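# Remove box lid and set it top-up on table

## Task

Lift the lid off the box and put it down flat on the table, top side up, resting entirely on the table and clear of the box, then release it. The box must still be standing upright afterwards. Letting the lid drop freely from more than a few centimetres above the table can fail the task, though small bounces while it sits on the box are acceptable. The result only counts if it holds without the robot supporting anything.

## Robot and tools

Robot and frame. Two 7-joint arms, left_arm and right_arm, each ending in a parallel two-finger gripper. All printed poses use one scene frame: origin on the table surface midway between the arms, +z up, +x pointing out across the table, left_arm sitting on the +y side. The arm names do not tell you which side of a picture an arm appears on. In the gripper's own axes the fingers extend along +z and close along x. The reported end_effector_position is the midpoint between the finger pads; fingertips stick out 17.5 mm past it. A pure rotation command pivots about that point, which lies 25 mm off the last joint's axis toward the gripper's -y.

The 18-number row (used by execute_actions rows and by move target). All values in [-1, 1]. Numbers 1-9 are left_arm: dx, dy, dz, rx, ry, rz, then left_gripper position, force_limit, speed. Numbers 10-18 repeat that for right_arm and right_gripper. Always send all 18, even when one arm should stay still. dx to rz are an offset, not an absolute pose: they describe the target relative to that gripper's pose in the most recent result that displayed it (before any such result in the scene, and for the second and later calls in one reply, relative to where the arm is when the action starts), expressed in the gripper's own axes. Scale: 1.0 equals 0.6 m of translation or 180 degrees of rotation; rx, ry, rz form a single rotation vector. Every row in an action is counted from that same base pose, not from the row before. Sending zeros therefore pulls the arm back to that base; it is not a pause. The three gripper numbers are absolute commands: position +1 is fully open (50 mm gap), about -0.65 makes the pads meet, -1 means close until stopped by an object. force_limit maps -1/0/+1 to roughly 20/102/185 N per pad (actual grip can exceed this by up to about 17 %). speed maps -1/0/+1 to 20/85/150 mm/s of gap change. To leave a gripper unchanged, repeat its previous three numbers; a 0 is a real command. Every control step the commanded pose is clipped to within 70 mm and 16 degrees of the measured pose; if position and orientation cannot both be met, position wins.

execute_actions: argument actions, a list holding at most one entry, plus optional pictures (boolean). Empty list = just look. An action {"rows": [...], "steps": n} has 1 to 15 rows and n up to 15 steps of 1/30 s; each row lasts one step and the final row repeats to fill. A wait {"steps": n} (n up to 300) sends nothing and ends n steps after the previous result, your reply time included. A rejected call does nothing.

move: target is one 18-number row, offsets as above; speed is the path top speed in m/s, 0.002 to 0.5 (default 0.25), with turning capped at twice that in rad/s. Each gripper travels a straight line, all paths finishing together in 0.5 to 10 s (cut off at 10 s). Paths ignore obstacles and the other arm; grippers lag, drift and may overshoot speed near full extension. Finger numbers are applied at the start. The result adds a move: line giving the ending (done, off_target, moving, held, fault) and limits (paced = pose sent was clipped; held = a check blocked some steps, after which the arm may lurch fast), plus each gripper's distance from its target. If only one arm is named, the other finished normally.

wait: seconds, 0 to 10; sends nothing new. zoom_image: camera (cam_high, cam_low, cam_left_wrist, cam_right_wrist, each 896x504) and region [x0, y0, x1, y1] in pixels from the top-left, at most 504 by 504. finished_scene: scene number; ends the scene irreversibly and reports success. Replying without any tool call also ends things, so avoid that.

Reading results. The state line shows each gripper's position (m) and quaternion wxyz in the scene frame; at long reach it may be slightly off. A Hand target line shows where the controller is steering each gripper. pose unreachable or HELD means some command to that arm was altered or not sent. object_status: 0 fingers moving, 1 blocked while opening, 2 blocked while closing (a real grip), 3 reached the commanded opening or pads met (usually empty). Confirm a grip by seeing 2. Any new position value resets status to 0 briefly. position_measured in counts: gap in mm is about (250 - counts) x 0.202. New force_limit or speed only take effect when position changes by at least 0.01; to loosen a grip, open first. Fingers re-close on their own if the grip is lost, except after gripping at force_limit -1, where status stays 2 even if empty. Gripping an immovable object off-centre weakens over time.

Cautions. The simulation keeps running while you think. Joint limits (rad): waist and rolls ±6.283, shoulder ±2.250, elbow ±2.580, wrist pitch ±2.100. Contact torque reaching a joint load limit (48.6 N m for the four inner joints, 30.6 N m for the three wrist joints, held weight included) halts that arm for 10 s. Holding loads heats motors: warning from 60 °C, at 75 °C the arm goes limp and sinks. Faster moves and targets set deeper past contact press harder, so approach slowly with small overshoot. Keep the arms from colliding or pushing on each other. Never let the lid fall from height, knock the box over, or push anything off the table. Loose objects may occasionally get nudged by outside disturbances, so check the final state before ending.

Each tool is called after "Call:" as a command line: name --argument value for each argument, lists and objects as JSON in quotes; but a table of rows of numbers goes row by row, as --pt "numbers of a row", without its own name.

## Session

Call:
execute_actions --actions '[]'

Scene clock: 0.00 s of 4100.00 s.
left_arm: end_effector_position=(+0.6402, +0.2709, +0.3197) position_measured=3 object_status=3 end_effector_quat_wxyz=(-0.268, +0.938, -0.127, +0.180) | right_arm: end_effector_position=(+0.3896, -0.3251, +0.1794) position_measured=3 object_status=3 end_effector_quat_wxyz=(-0.002, +0.644, +0.765, -0.001)
Joint positions: left_arm=[ 0.661  0.677  0.156  1.047 -0.764  1.403  0.479] | right_arm=[-0.056  0.435 -0.001  1.656 -0.001  1.055  1.516]
Joint velocities: left_arm=[ 0.     0.002  0.    -0.    -0.    -0.001  0.   ] | right_arm=[-0.     0.001  0.001  0.001  0.    -0.     0.   ]
Joint torques (N m, as the joint torque sensors report them, + toward a larger angle): no reading
Hand target (left_arm): +0.640, +0.271, +0.320; -0.268, +0.938, -0.127, +0.180
Hand target (right_arm): +0.390, -0.325, +0.179; -0.002, +0.644, +0.765, -0.001

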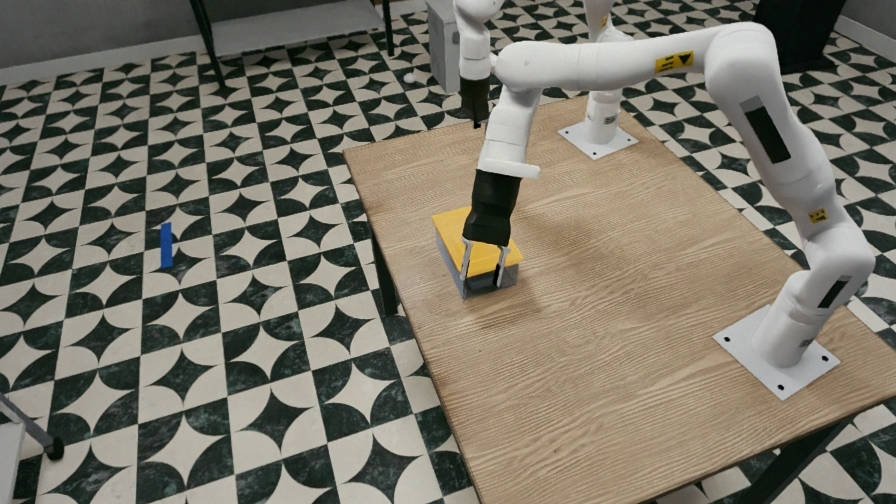

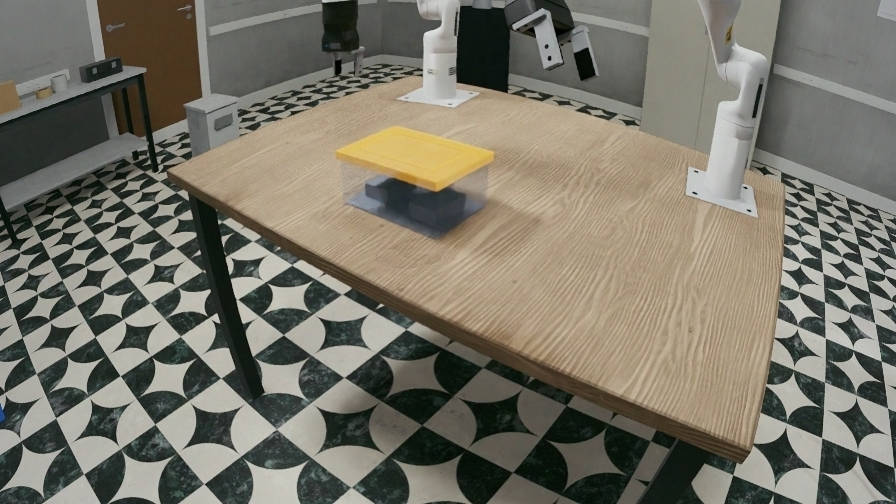

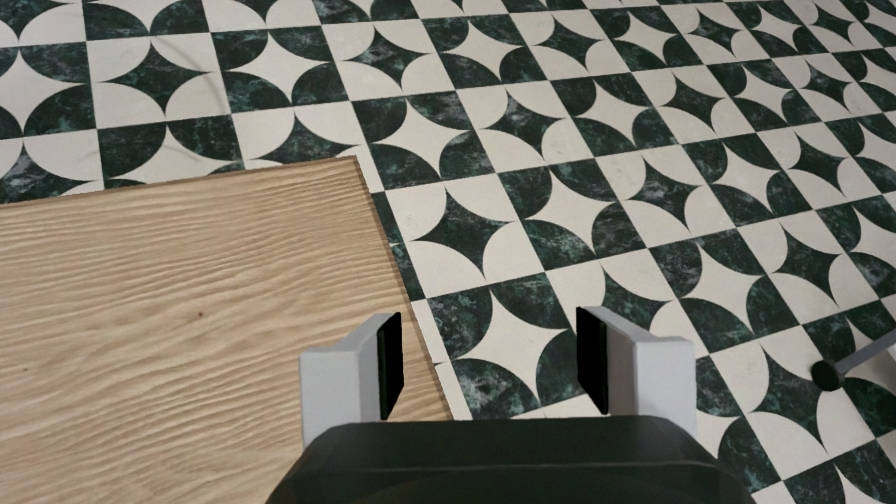

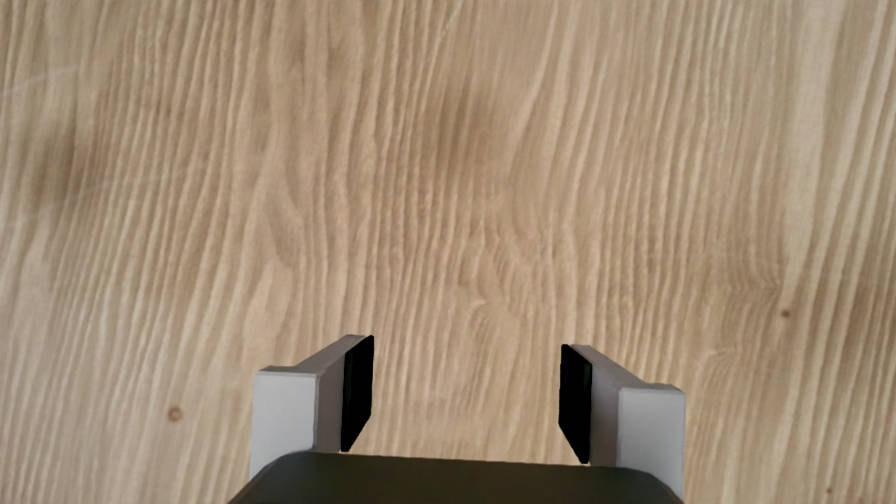

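Call:
zoom_image --camera "cam_low" --region '[310, 100, 520, 250]'

Call:
zoom_image --camera "cam_high" --region '[400, 180, 560, 320]'

Region (310, 100, 520, 250) of cam_low's 896x504 image, scaled by 2.400, with more detail than that image has; it fills the top 360 rows of this view, and the rest is white.

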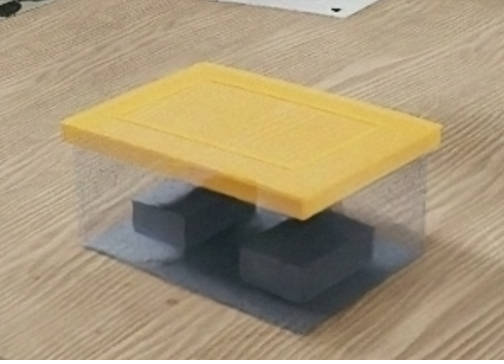

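Region (400, 180, 560, 320) of cam_high's 896x504 image, scaled by 3.150, with more detail than that image has; it fills the top 441 rows of this view, and the rest is white.

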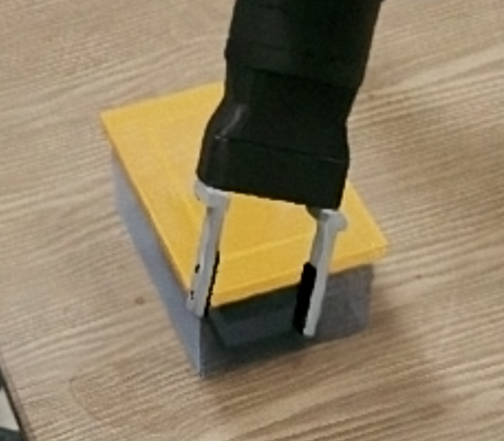

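Call:
move --target '[-0.357,-0.09,-0.058,-0.174,-0.117,-0.083,1,0,0,0.407,0.34,-0.283,0,0,0,1,0,0]' --speed 0.3

Scene clock: 6.20 s of 4100.00 s.
left_arm: end_effector_position=(+0.4397, +0.3711, +0.3183) position_measured=3 object_status=3 end_effector_quat_wxyz=(-0.001, +1.000, +0.001, -0.001) | right_arm: end_effector_position=(+0.5485, -0.0506, +0.3479) position_measured=3 object_status=3 end_effector_quat_wxyz=(+0.035, +0.643, +0.758, +0.106)
Joint positions: left_arm=[ 0.141  0.246  0.222  1.472 -0.056  1.431  0.208] | right_arm=[-0.396  0.996  0.007  0.033 -0.003  1.889  1.172]
Joint velocities: left_arm=[ 0.002  0.    -0.    -0.     0.     0.001  0.001] | right_arm=[-0.001  0.004  0.01  -0.    -0.011 -0.    -0.001]
Joint torques (N m, as the joint torque sensors report them, + toward a larger angle): left_arm=[ -0.14 -13.99   0.63  -9.57  -0.26  -0.13  -0.38] | right_arm=[ -0.62 -26.68   0.77  -9.38  -0.27  -0.57  -0.07]
Hand target (left_arm): +0.440, +0.371, +0.318; -0.001, +1.000, +0.001, -0.001
Hand target (right_arm): +0.549, -0.051, +0.348; +0.035, +0.643, +0.758, +0.106
Off the commanded pose (left_arm): 0.001 m, 0 deg.
Off the commanded pose (right_arm): 0.002 m, 13 deg.
elbow stopped short (right arm): the move would have taken joint 4 (elbow) straighter than the controller allows; a more bent joint 4 avoids this.
After step 90, 1.17 s passed at rest.
move: off_target (right_arm)

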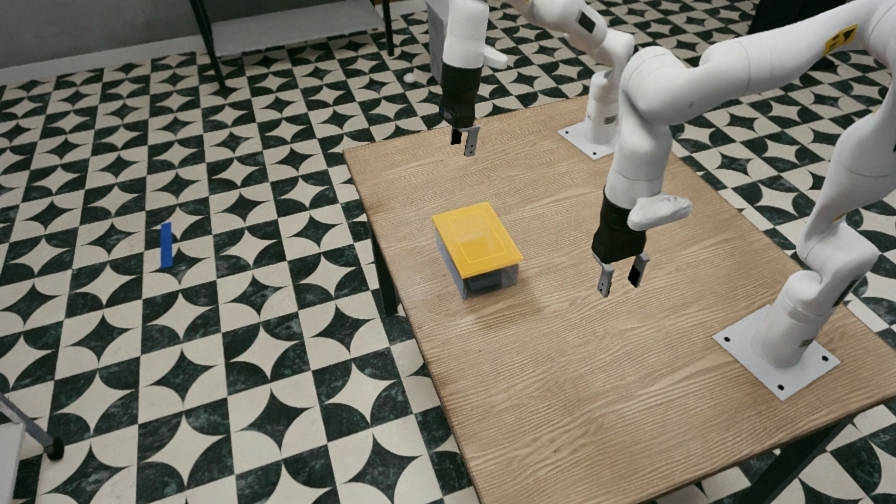

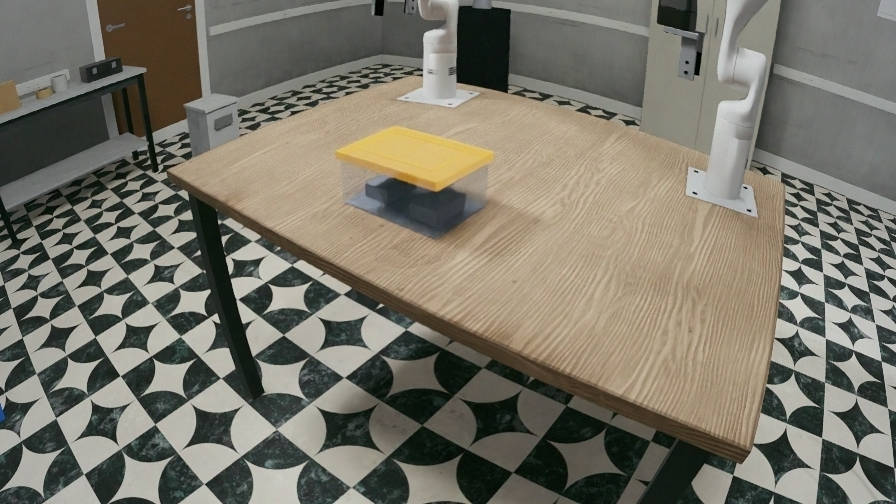

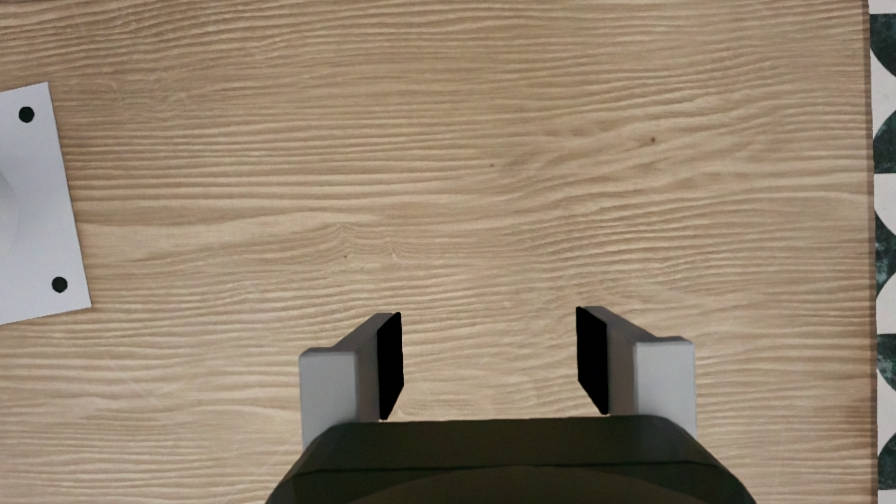

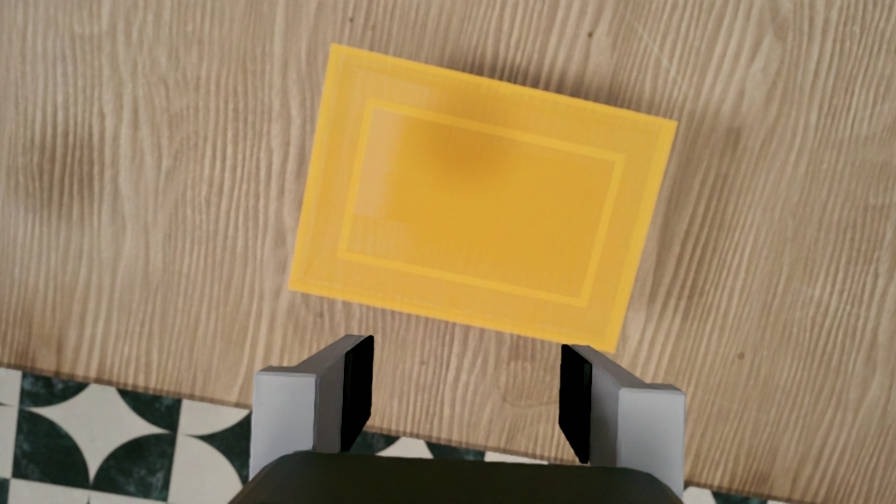

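Call:
move --target '[0.175,0.385,0.28,-0.111,0,0.014,1,0,0,-0.227,-0.121,0.293,-0.02,0.097,-0.419,1,0,0]' --speed 0.3

Call:
zoom_image --camera "cam_low" --region '[270, 40, 620, 260]'

Scene clock: 13.60 s of 4100.00 s.
left_arm: end_effector_position=(+0.5452, +0.1401, +0.1510) position_measured=3 object_status=3 end_effector_quat_wxyz=(+0.173, +0.985, -0.022, -0.000) | right_arm: end_effector_position=(+0.5353, -0.1743, +0.1507) position_measured=3 object_status=3 end_effector_quat_wxyz=(+0.003, +0.023, +0.984, +0.174)
Joint positions: left_arm=[0.305 0.71  0.338 1.348 0.125 0.987 0.287] | right_arm=[ 0.103  0.777 -0.417  1.215 -0.039  1.055  2.759]
Joint velocities: left_arm=[ 0.001  0.005 -0.    -0.001  0.     0.001  0.   ] | right_arm=[ 0.007  0.002  0.004 -0.001 -0.003 -0.     0.002]
Joint torques (N m, as the joint torque sensors report them, + toward a larger angle): left_arm=[  0.09 -20.68   3.26  -8.86   0.75  -0.53  -0.44] | right_arm=[ -0.02 -23.75  -3.28  -9.7   -0.92  -0.24  -0.03]
Hand target (left_arm): +0.545, +0.140, +0.151; +0.173, +0.985, -0.022, -0.001
Hand target (right_arm): +0.535, -0.175, +0.151; +0.003, +0.024, +0.984, +0.174
Off the commanded pose (left_arm): 0.001 m, 0 deg.
Off the commanded pose (right_arm): 0.001 m, 0 deg.
After step 90, 1.77 s passed at rest.
move: done

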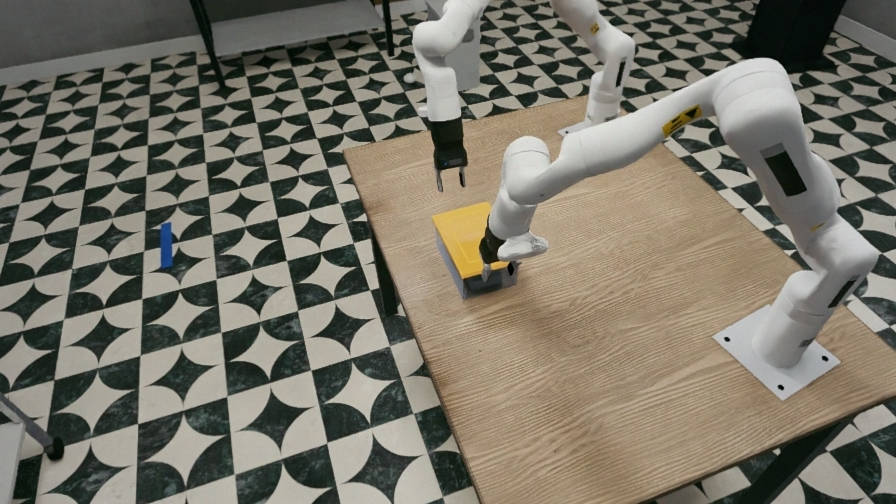

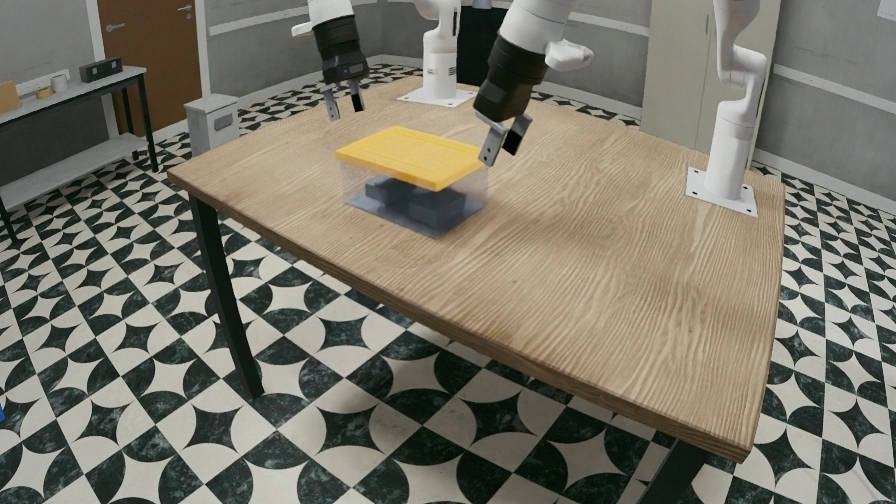

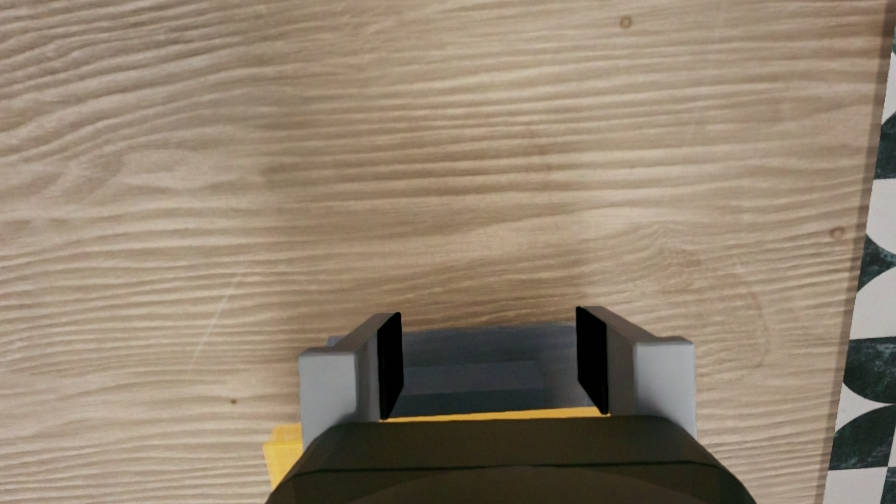

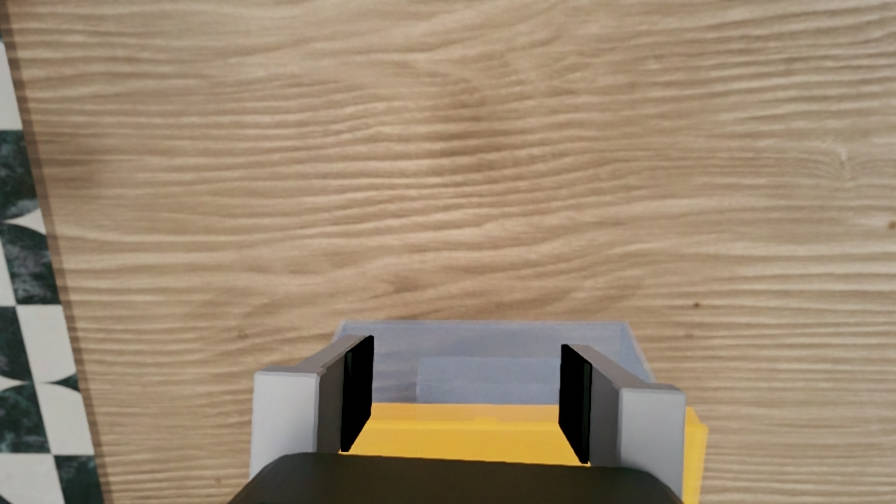

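Region (270, 40, 620, 260) of cam_low's 896x504 image, scaled by 1.440, with more detail than that image has; it fills the top 317 rows of this view, and the rest is white.

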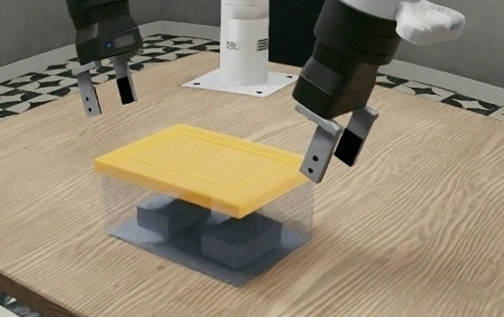

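Call:
move --target '[-0.012,0.005,0.122,0,0,-0.006,1,0,0,0.022,-0.004,0.119,0,0,0,1,0,0]' --speed 0.1

Call:
zoom_image --camera "cam_low" --region '[300, 80, 550, 250]'

Call:
zoom_image --camera "cam_high" --region '[400, 160, 560, 320]'

Scene clock: 16.77 s of 4100.00 s.
left_arm: end_effector_position=(+0.5376, +0.1126, +0.0835) position_measured=3 object_status=3 end_effector_quat_wxyz=(+0.173, +0.985, -0.013, -0.002) | right_arm: end_effector_position=(+0.5233, -0.1515, +0.0828) position_measured=3 object_status=3 end_effector_quat_wxyz=(+0.004, +0.023, +0.984, +0.174)
Joint positions: left_arm=[0.364 0.803 0.322 1.41  0.123 0.821 0.314] | right_arm=[ 0.065  0.845 -0.409  1.323 -0.024  0.873  2.745]
Joint velocities: left_arm=[ 0.004  0.006  0.001 -0.    -0.001  0.    -0.001] | right_arm=[-0.001  0.002 -0.002 -0.     0.    -0.     0.   ]
Joint torques (N m, as the joint torque sensors report them, + toward a larger angle): left_arm=[ -0.11 -22.1    3.27  -8.14   0.67  -0.55  -0.49] | right_arm=[  0.   -23.21  -2.85  -8.54  -1.1   -0.38   0.15]
Hand target (left_arm): +0.537, +0.112, +0.083; +0.173, +0.985, -0.013, -0.002
Hand target (right_arm): +0.523, -0.151, +0.083; +0.003, +0.023, +0.984, +0.174
Off the commanded pose (left_arm): 0.000 m, 0 deg.
Off the commanded pose (right_arm): 0.000 m, 0 deg.
move: done

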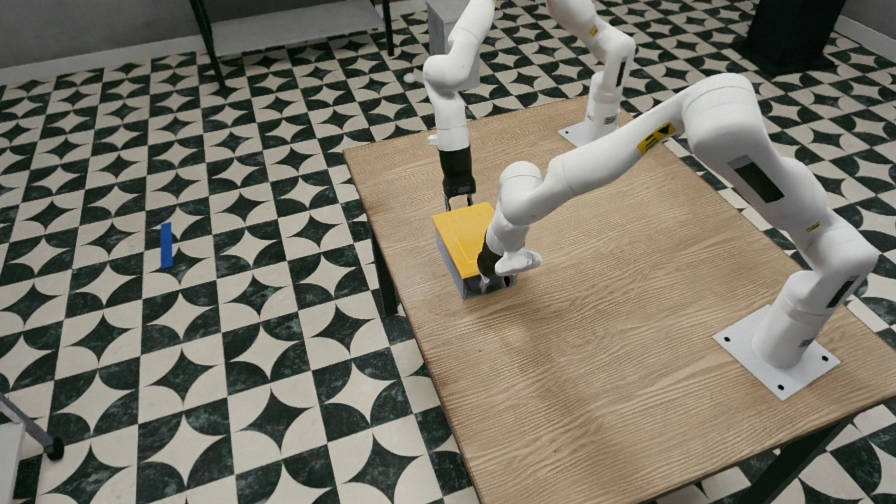

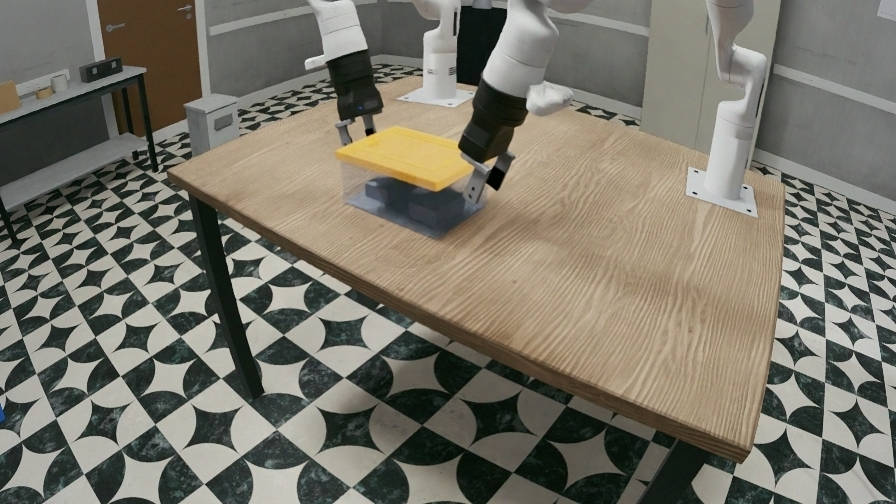

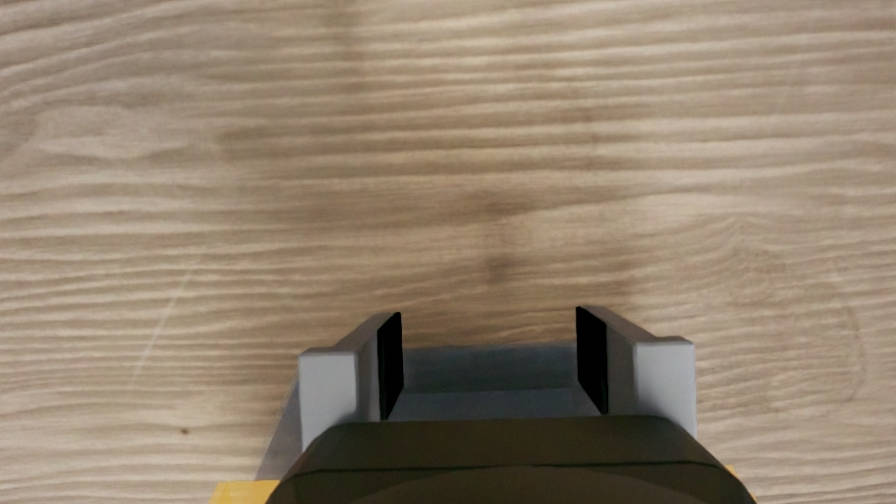

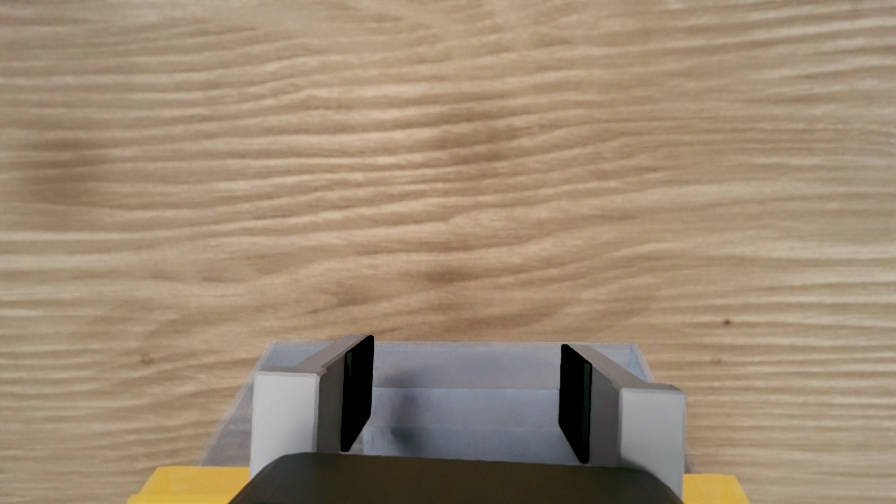

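Region (300, 80, 550, 250) of cam_low's 896x504 image, scaled by 2.016, with more detail than that image has; it fills the top 343 rows of this view, and the rest is white.

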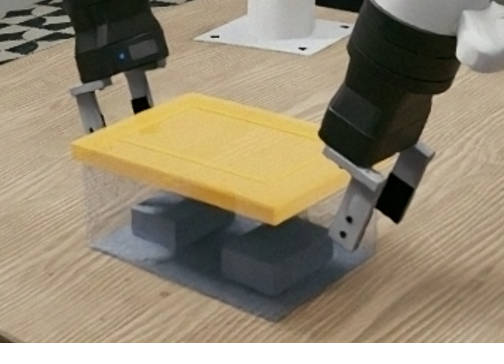

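Region (400, 160, 560, 320) of cam_high's 896x504 image, scaled by 3.150, with more detail than that image has.

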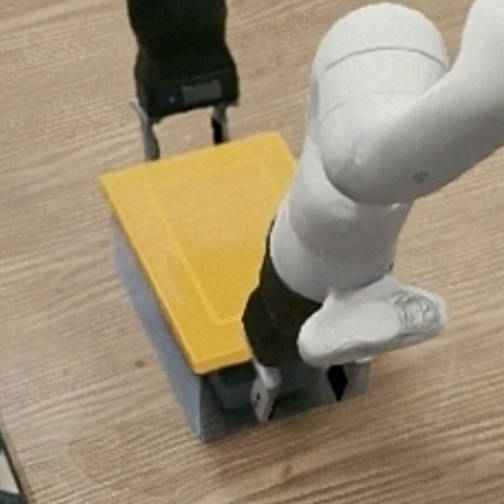

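Call:
move --target '[-0.004,0.0245,0.009,0,0,0,1,0,0,-0.006,0.0165,0.006,0,0,-0.008,1,0,0]' --speed 0.03

Call:
zoom_image --camera "cam_low" --region '[320, 100, 520, 250]'

Scene clock: 19.03 s of 4100.00 s.
left_arm: end_effector_position=(+0.5349, +0.0971, +0.0835) position_measured=3 object_status=3 end_effector_quat_wxyz=(+0.173, +0.985, -0.013, -0.002) | right_arm: end_effector_position=(+0.5274, -0.1413, +0.0829) position_measured=3 object_status=3 end_effector_quat_wxyz=(+0.006, +0.011, +0.985, +0.174)
Joint positions: left_arm=[0.397 0.811 0.316 1.392 0.121 0.822 0.342] | right_arm=[ 0.046  0.858 -0.41   1.295 -0.016  0.883  2.75 ]
Joint velocities: left_arm=[ 0.001 -0.001 -0.    -0.    -0.002  0.001  0.   ] | right_arm=[-0.001  0.     0.002 -0.001  0.     0.     0.001]
Joint torques (N m, as the joint torque sensors report them, + toward a larger angle): left_arm=[ -0.29 -22.52   3.28  -8.09   0.61  -0.63  -0.61] | right_arm=[ -0.06 -23.88  -3.24  -8.79  -1.29  -0.23  -0.01]
Hand target (left_arm): +0.535, +0.097, +0.083; +0.173, +0.985, -0.013, -0.002
Hand target (right_arm): +0.527, -0.141, +0.083; +0.006, +0.011, +0.985, +0.174
Off the commanded pose (left_arm): 0.000 m, 0 deg.
Off the commanded pose (right_arm): 0.000 m, 0 deg.
move: done

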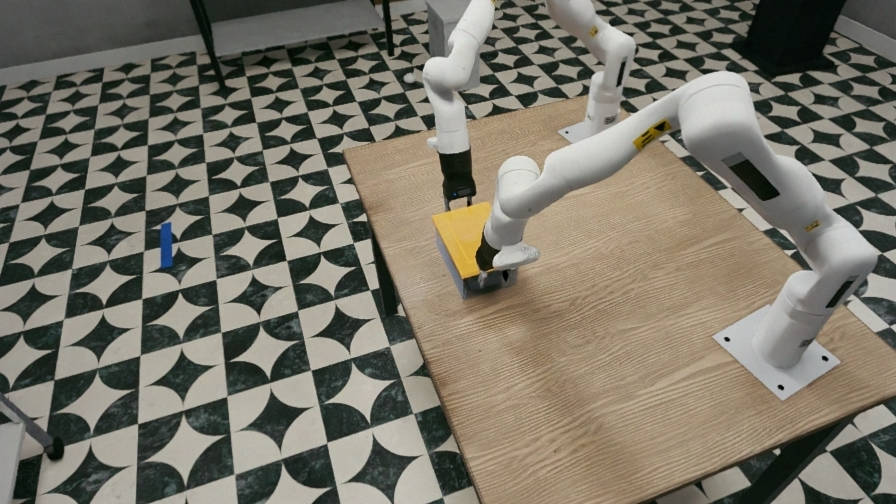

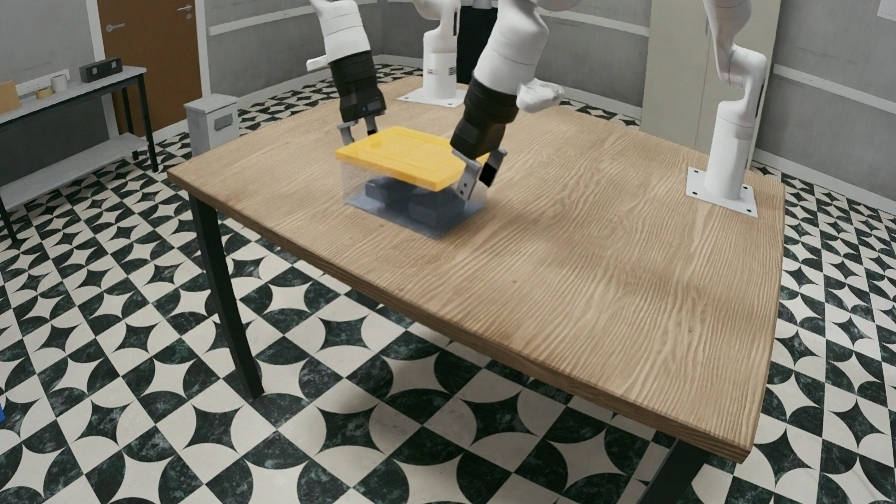

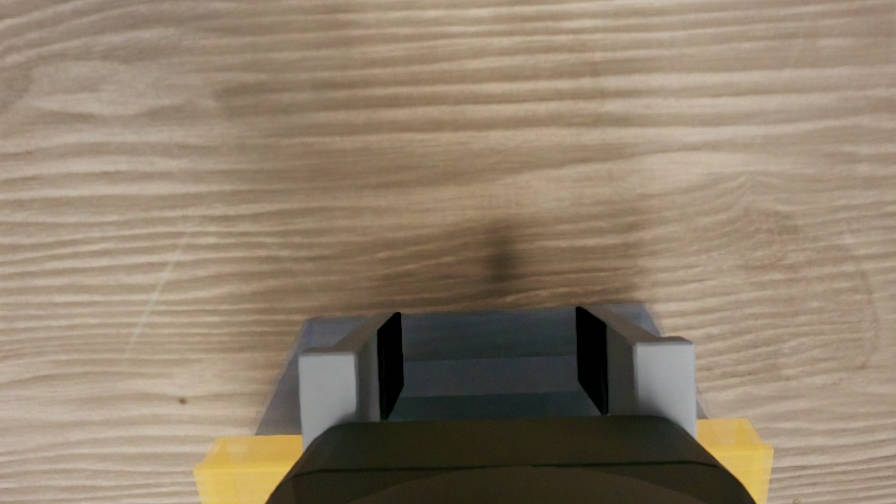

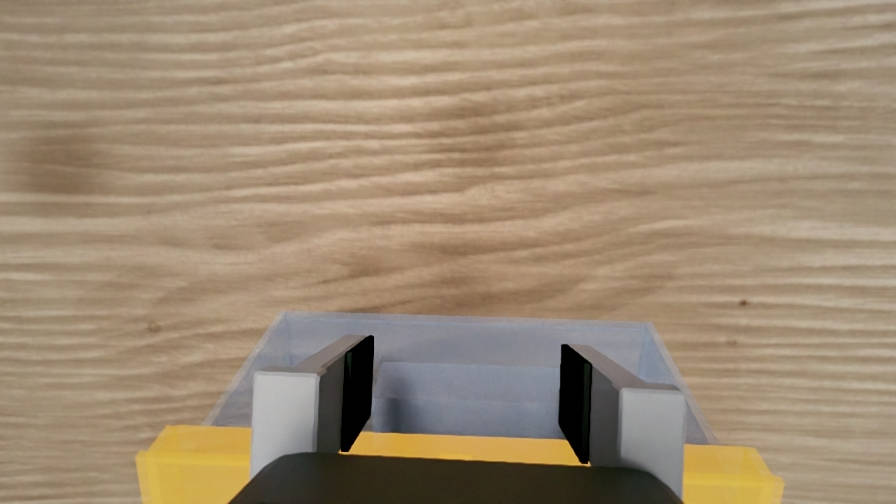

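Region (320, 100, 520, 250) of cam_low's 896x504 image, scaled by 2.520, with more detail than that image has; it fills the top 378 rows of this view, and the rest is white.

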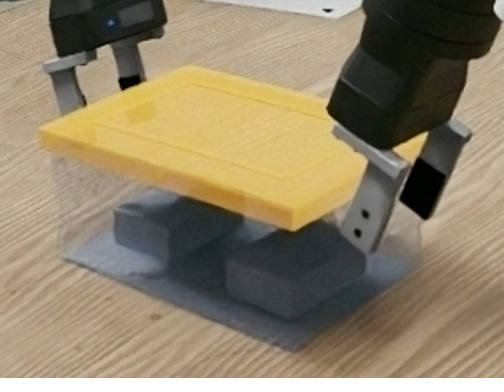

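Call:
move --target '[0,0.0094,0.0034,0,0,0,1,0,0,0,0.0094,0.0034,0,0,0,1,0,0]' --speed 0.02

Scene clock: 20.43 s of 4100.00 s.
left_arm: end_effector_position=(+0.5348, +0.0912, +0.0835) position_measured=3 object_status=3 end_effector_quat_wxyz=(+0.173, +0.985, -0.013, -0.002) | right_arm: end_effector_position=(+0.5278, -0.1377, +0.0825) position_measured=3 object_status=3 end_effector_quat_wxyz=(+0.006, +0.012, +0.985, +0.173)
Joint positions: left_arm=[0.409 0.815 0.314 1.381 0.12  0.825 0.353] | right_arm=[ 0.037  0.861 -0.407  1.288 -0.012  0.886  2.74 ]
Joint velocities: left_arm=[-0.     0.001 -0.    -0.    -0.002  0.     0.001] | right_arm=[ 0.001  0.001 -0.002 -0.001  0.003  0.    -0.002]
Joint torques (N m, as the joint torque sensors report them, + toward a larger angle): left_arm=[ -0.02 -22.26   3.3   -8.07   0.62  -0.64  -0.31] | right_arm=[ -1.54 -24.21  -4.6   -9.3   -1.83  -1.24  -0.29]
Hand target (left_arm): +0.535, +0.091, +0.084; +0.173, +0.985, -0.013, -0.002
Hand target (right_arm): +0.528, -0.135, +0.083; +0.006, +0.011, +0.985, +0.174
Off the commanded pose (left_arm): 0.000 m, 0 deg.
Off the commanded pose (right_arm): 0.002 m, 0 deg.
move: done

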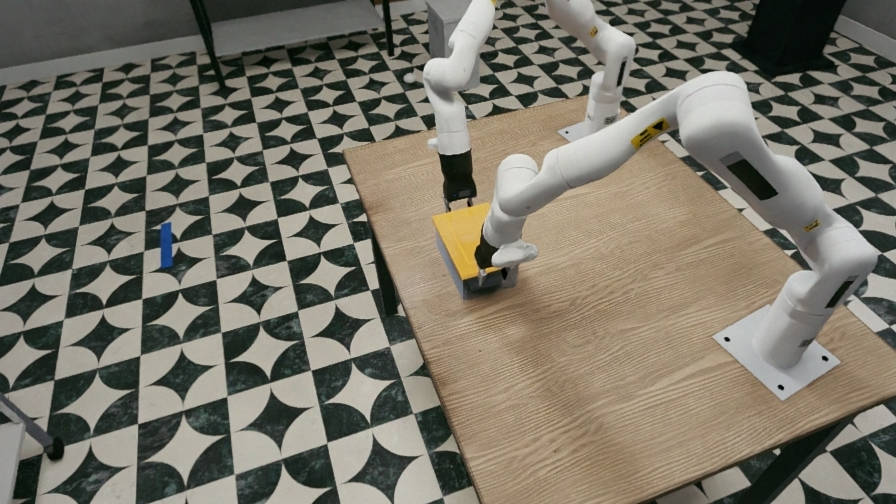

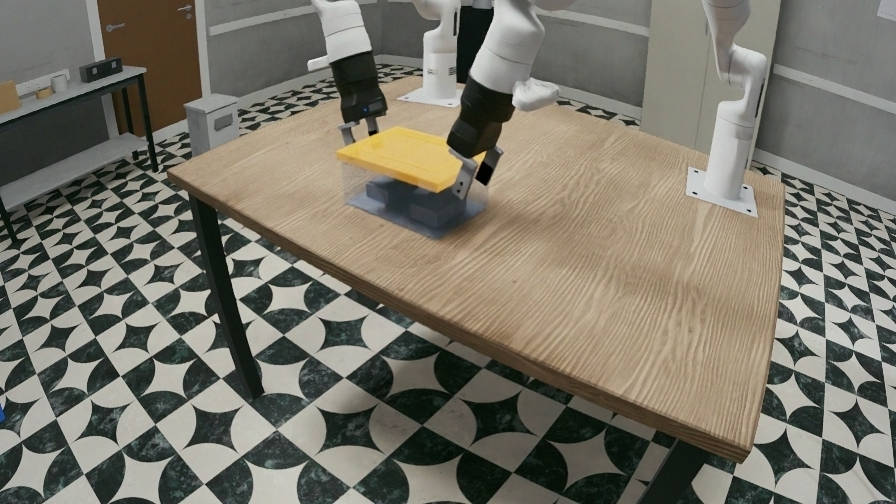

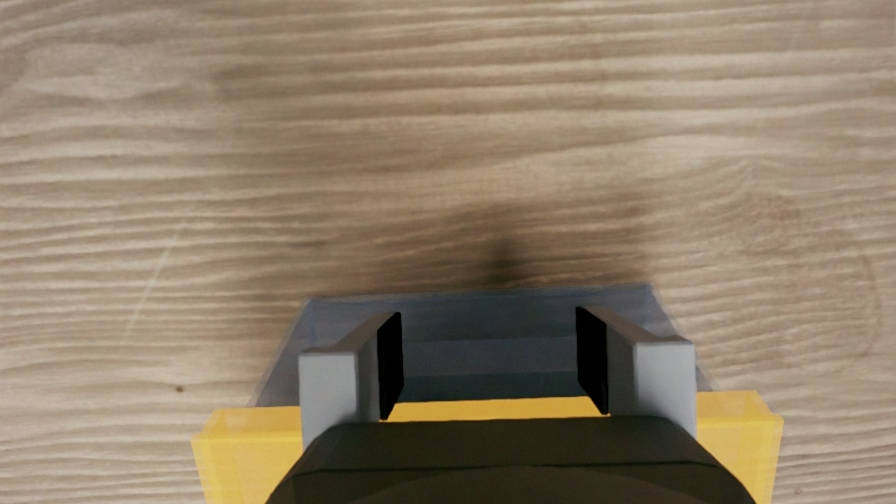

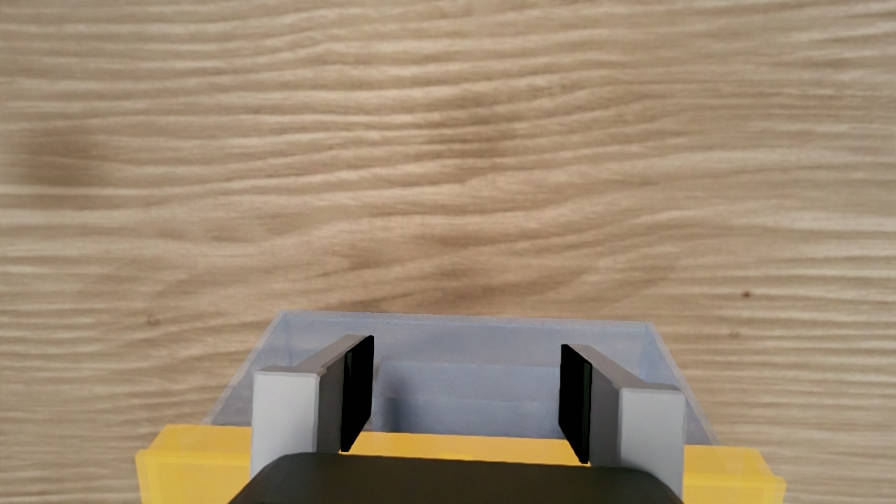

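Call:
move --target '[0,0.008,0.003,0,0,0,1,0,0,0,0.0047,0.001,0,0,0,1,0,0]' --speed 0.02

Call:
zoom_image --camera "cam_low" --region '[320, 100, 520, 250]'

Scene clock: 22.03 s of 4100.00 s.
left_arm: end_effector_position=(+0.5355, +0.0892, +0.0829) position_measured=3 object_status=3 end_effector_quat_wxyz=(+0.171, +0.985, -0.011, -0.002) | right_arm: end_effector_position=(+0.5281, -0.1378, +0.0823) position_measured=3 object_status=3 end_effector_quat_wxyz=(+0.005, +0.013, +0.985, +0.171)
Joint positions: left_arm=[0.416 0.819 0.31  1.372 0.117 0.829 0.362] | right_arm=[ 0.034  0.862 -0.406  1.284 -0.009  0.89   2.735]
Joint velocities: left_arm=[-0.001 -0.     0.002 -0.    -0.002 -0.     0.003] | right_arm=[ 0.002  0.001 -0.004  0.001  0.003  0.    -0.001]
Joint torques (N m, as the joint torque sensors report them, + toward a larger angle): left_arm=[  1.89 -22.04   4.78  -9.15   1.46  -1.39  -0.17] | right_arm=[ -1.91 -23.52  -4.51  -9.55  -1.72  -0.95  -0.43]
Hand target (left_arm): +0.535, +0.086, +0.084; +0.173, +0.985, -0.013, -0.002
Hand target (right_arm): +0.528, -0.135, +0.083; +0.006, +0.012, +0.985, +0.173
Off the commanded pose (left_arm): 0.003 m, 0 deg.
Off the commanded pose (right_arm): 0.003 m, 0 deg.
move: done

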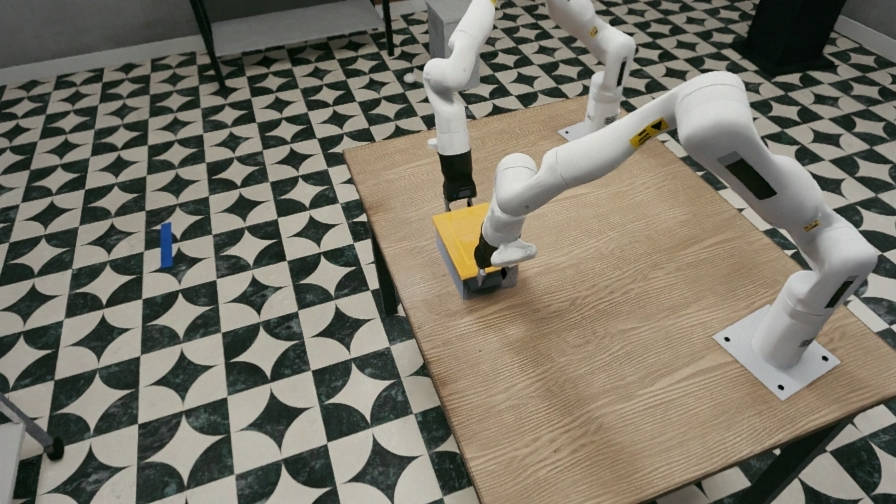

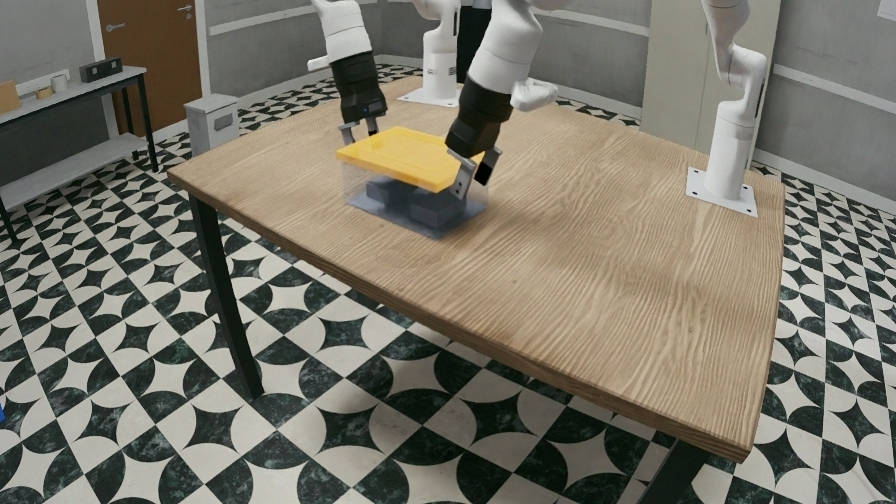

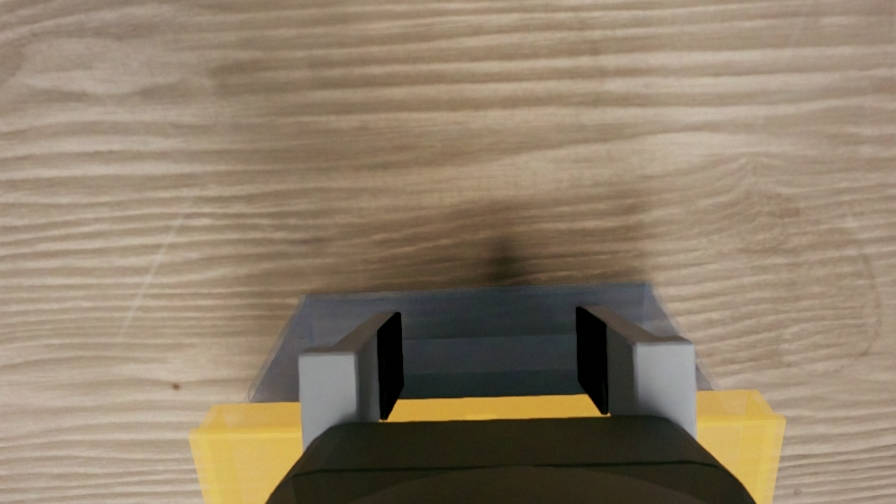

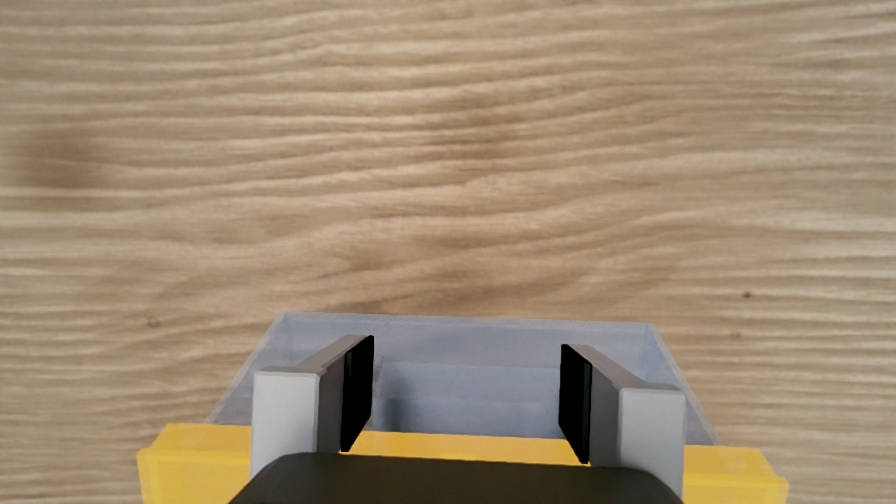

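Region (320, 100, 520, 250) of cam_low's 896x504 image, scaled by 2.520, with more detail than that image has; it fills the top 378 rows of this view, and the rest is white.

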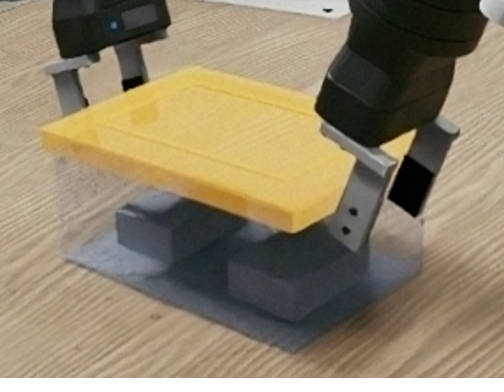

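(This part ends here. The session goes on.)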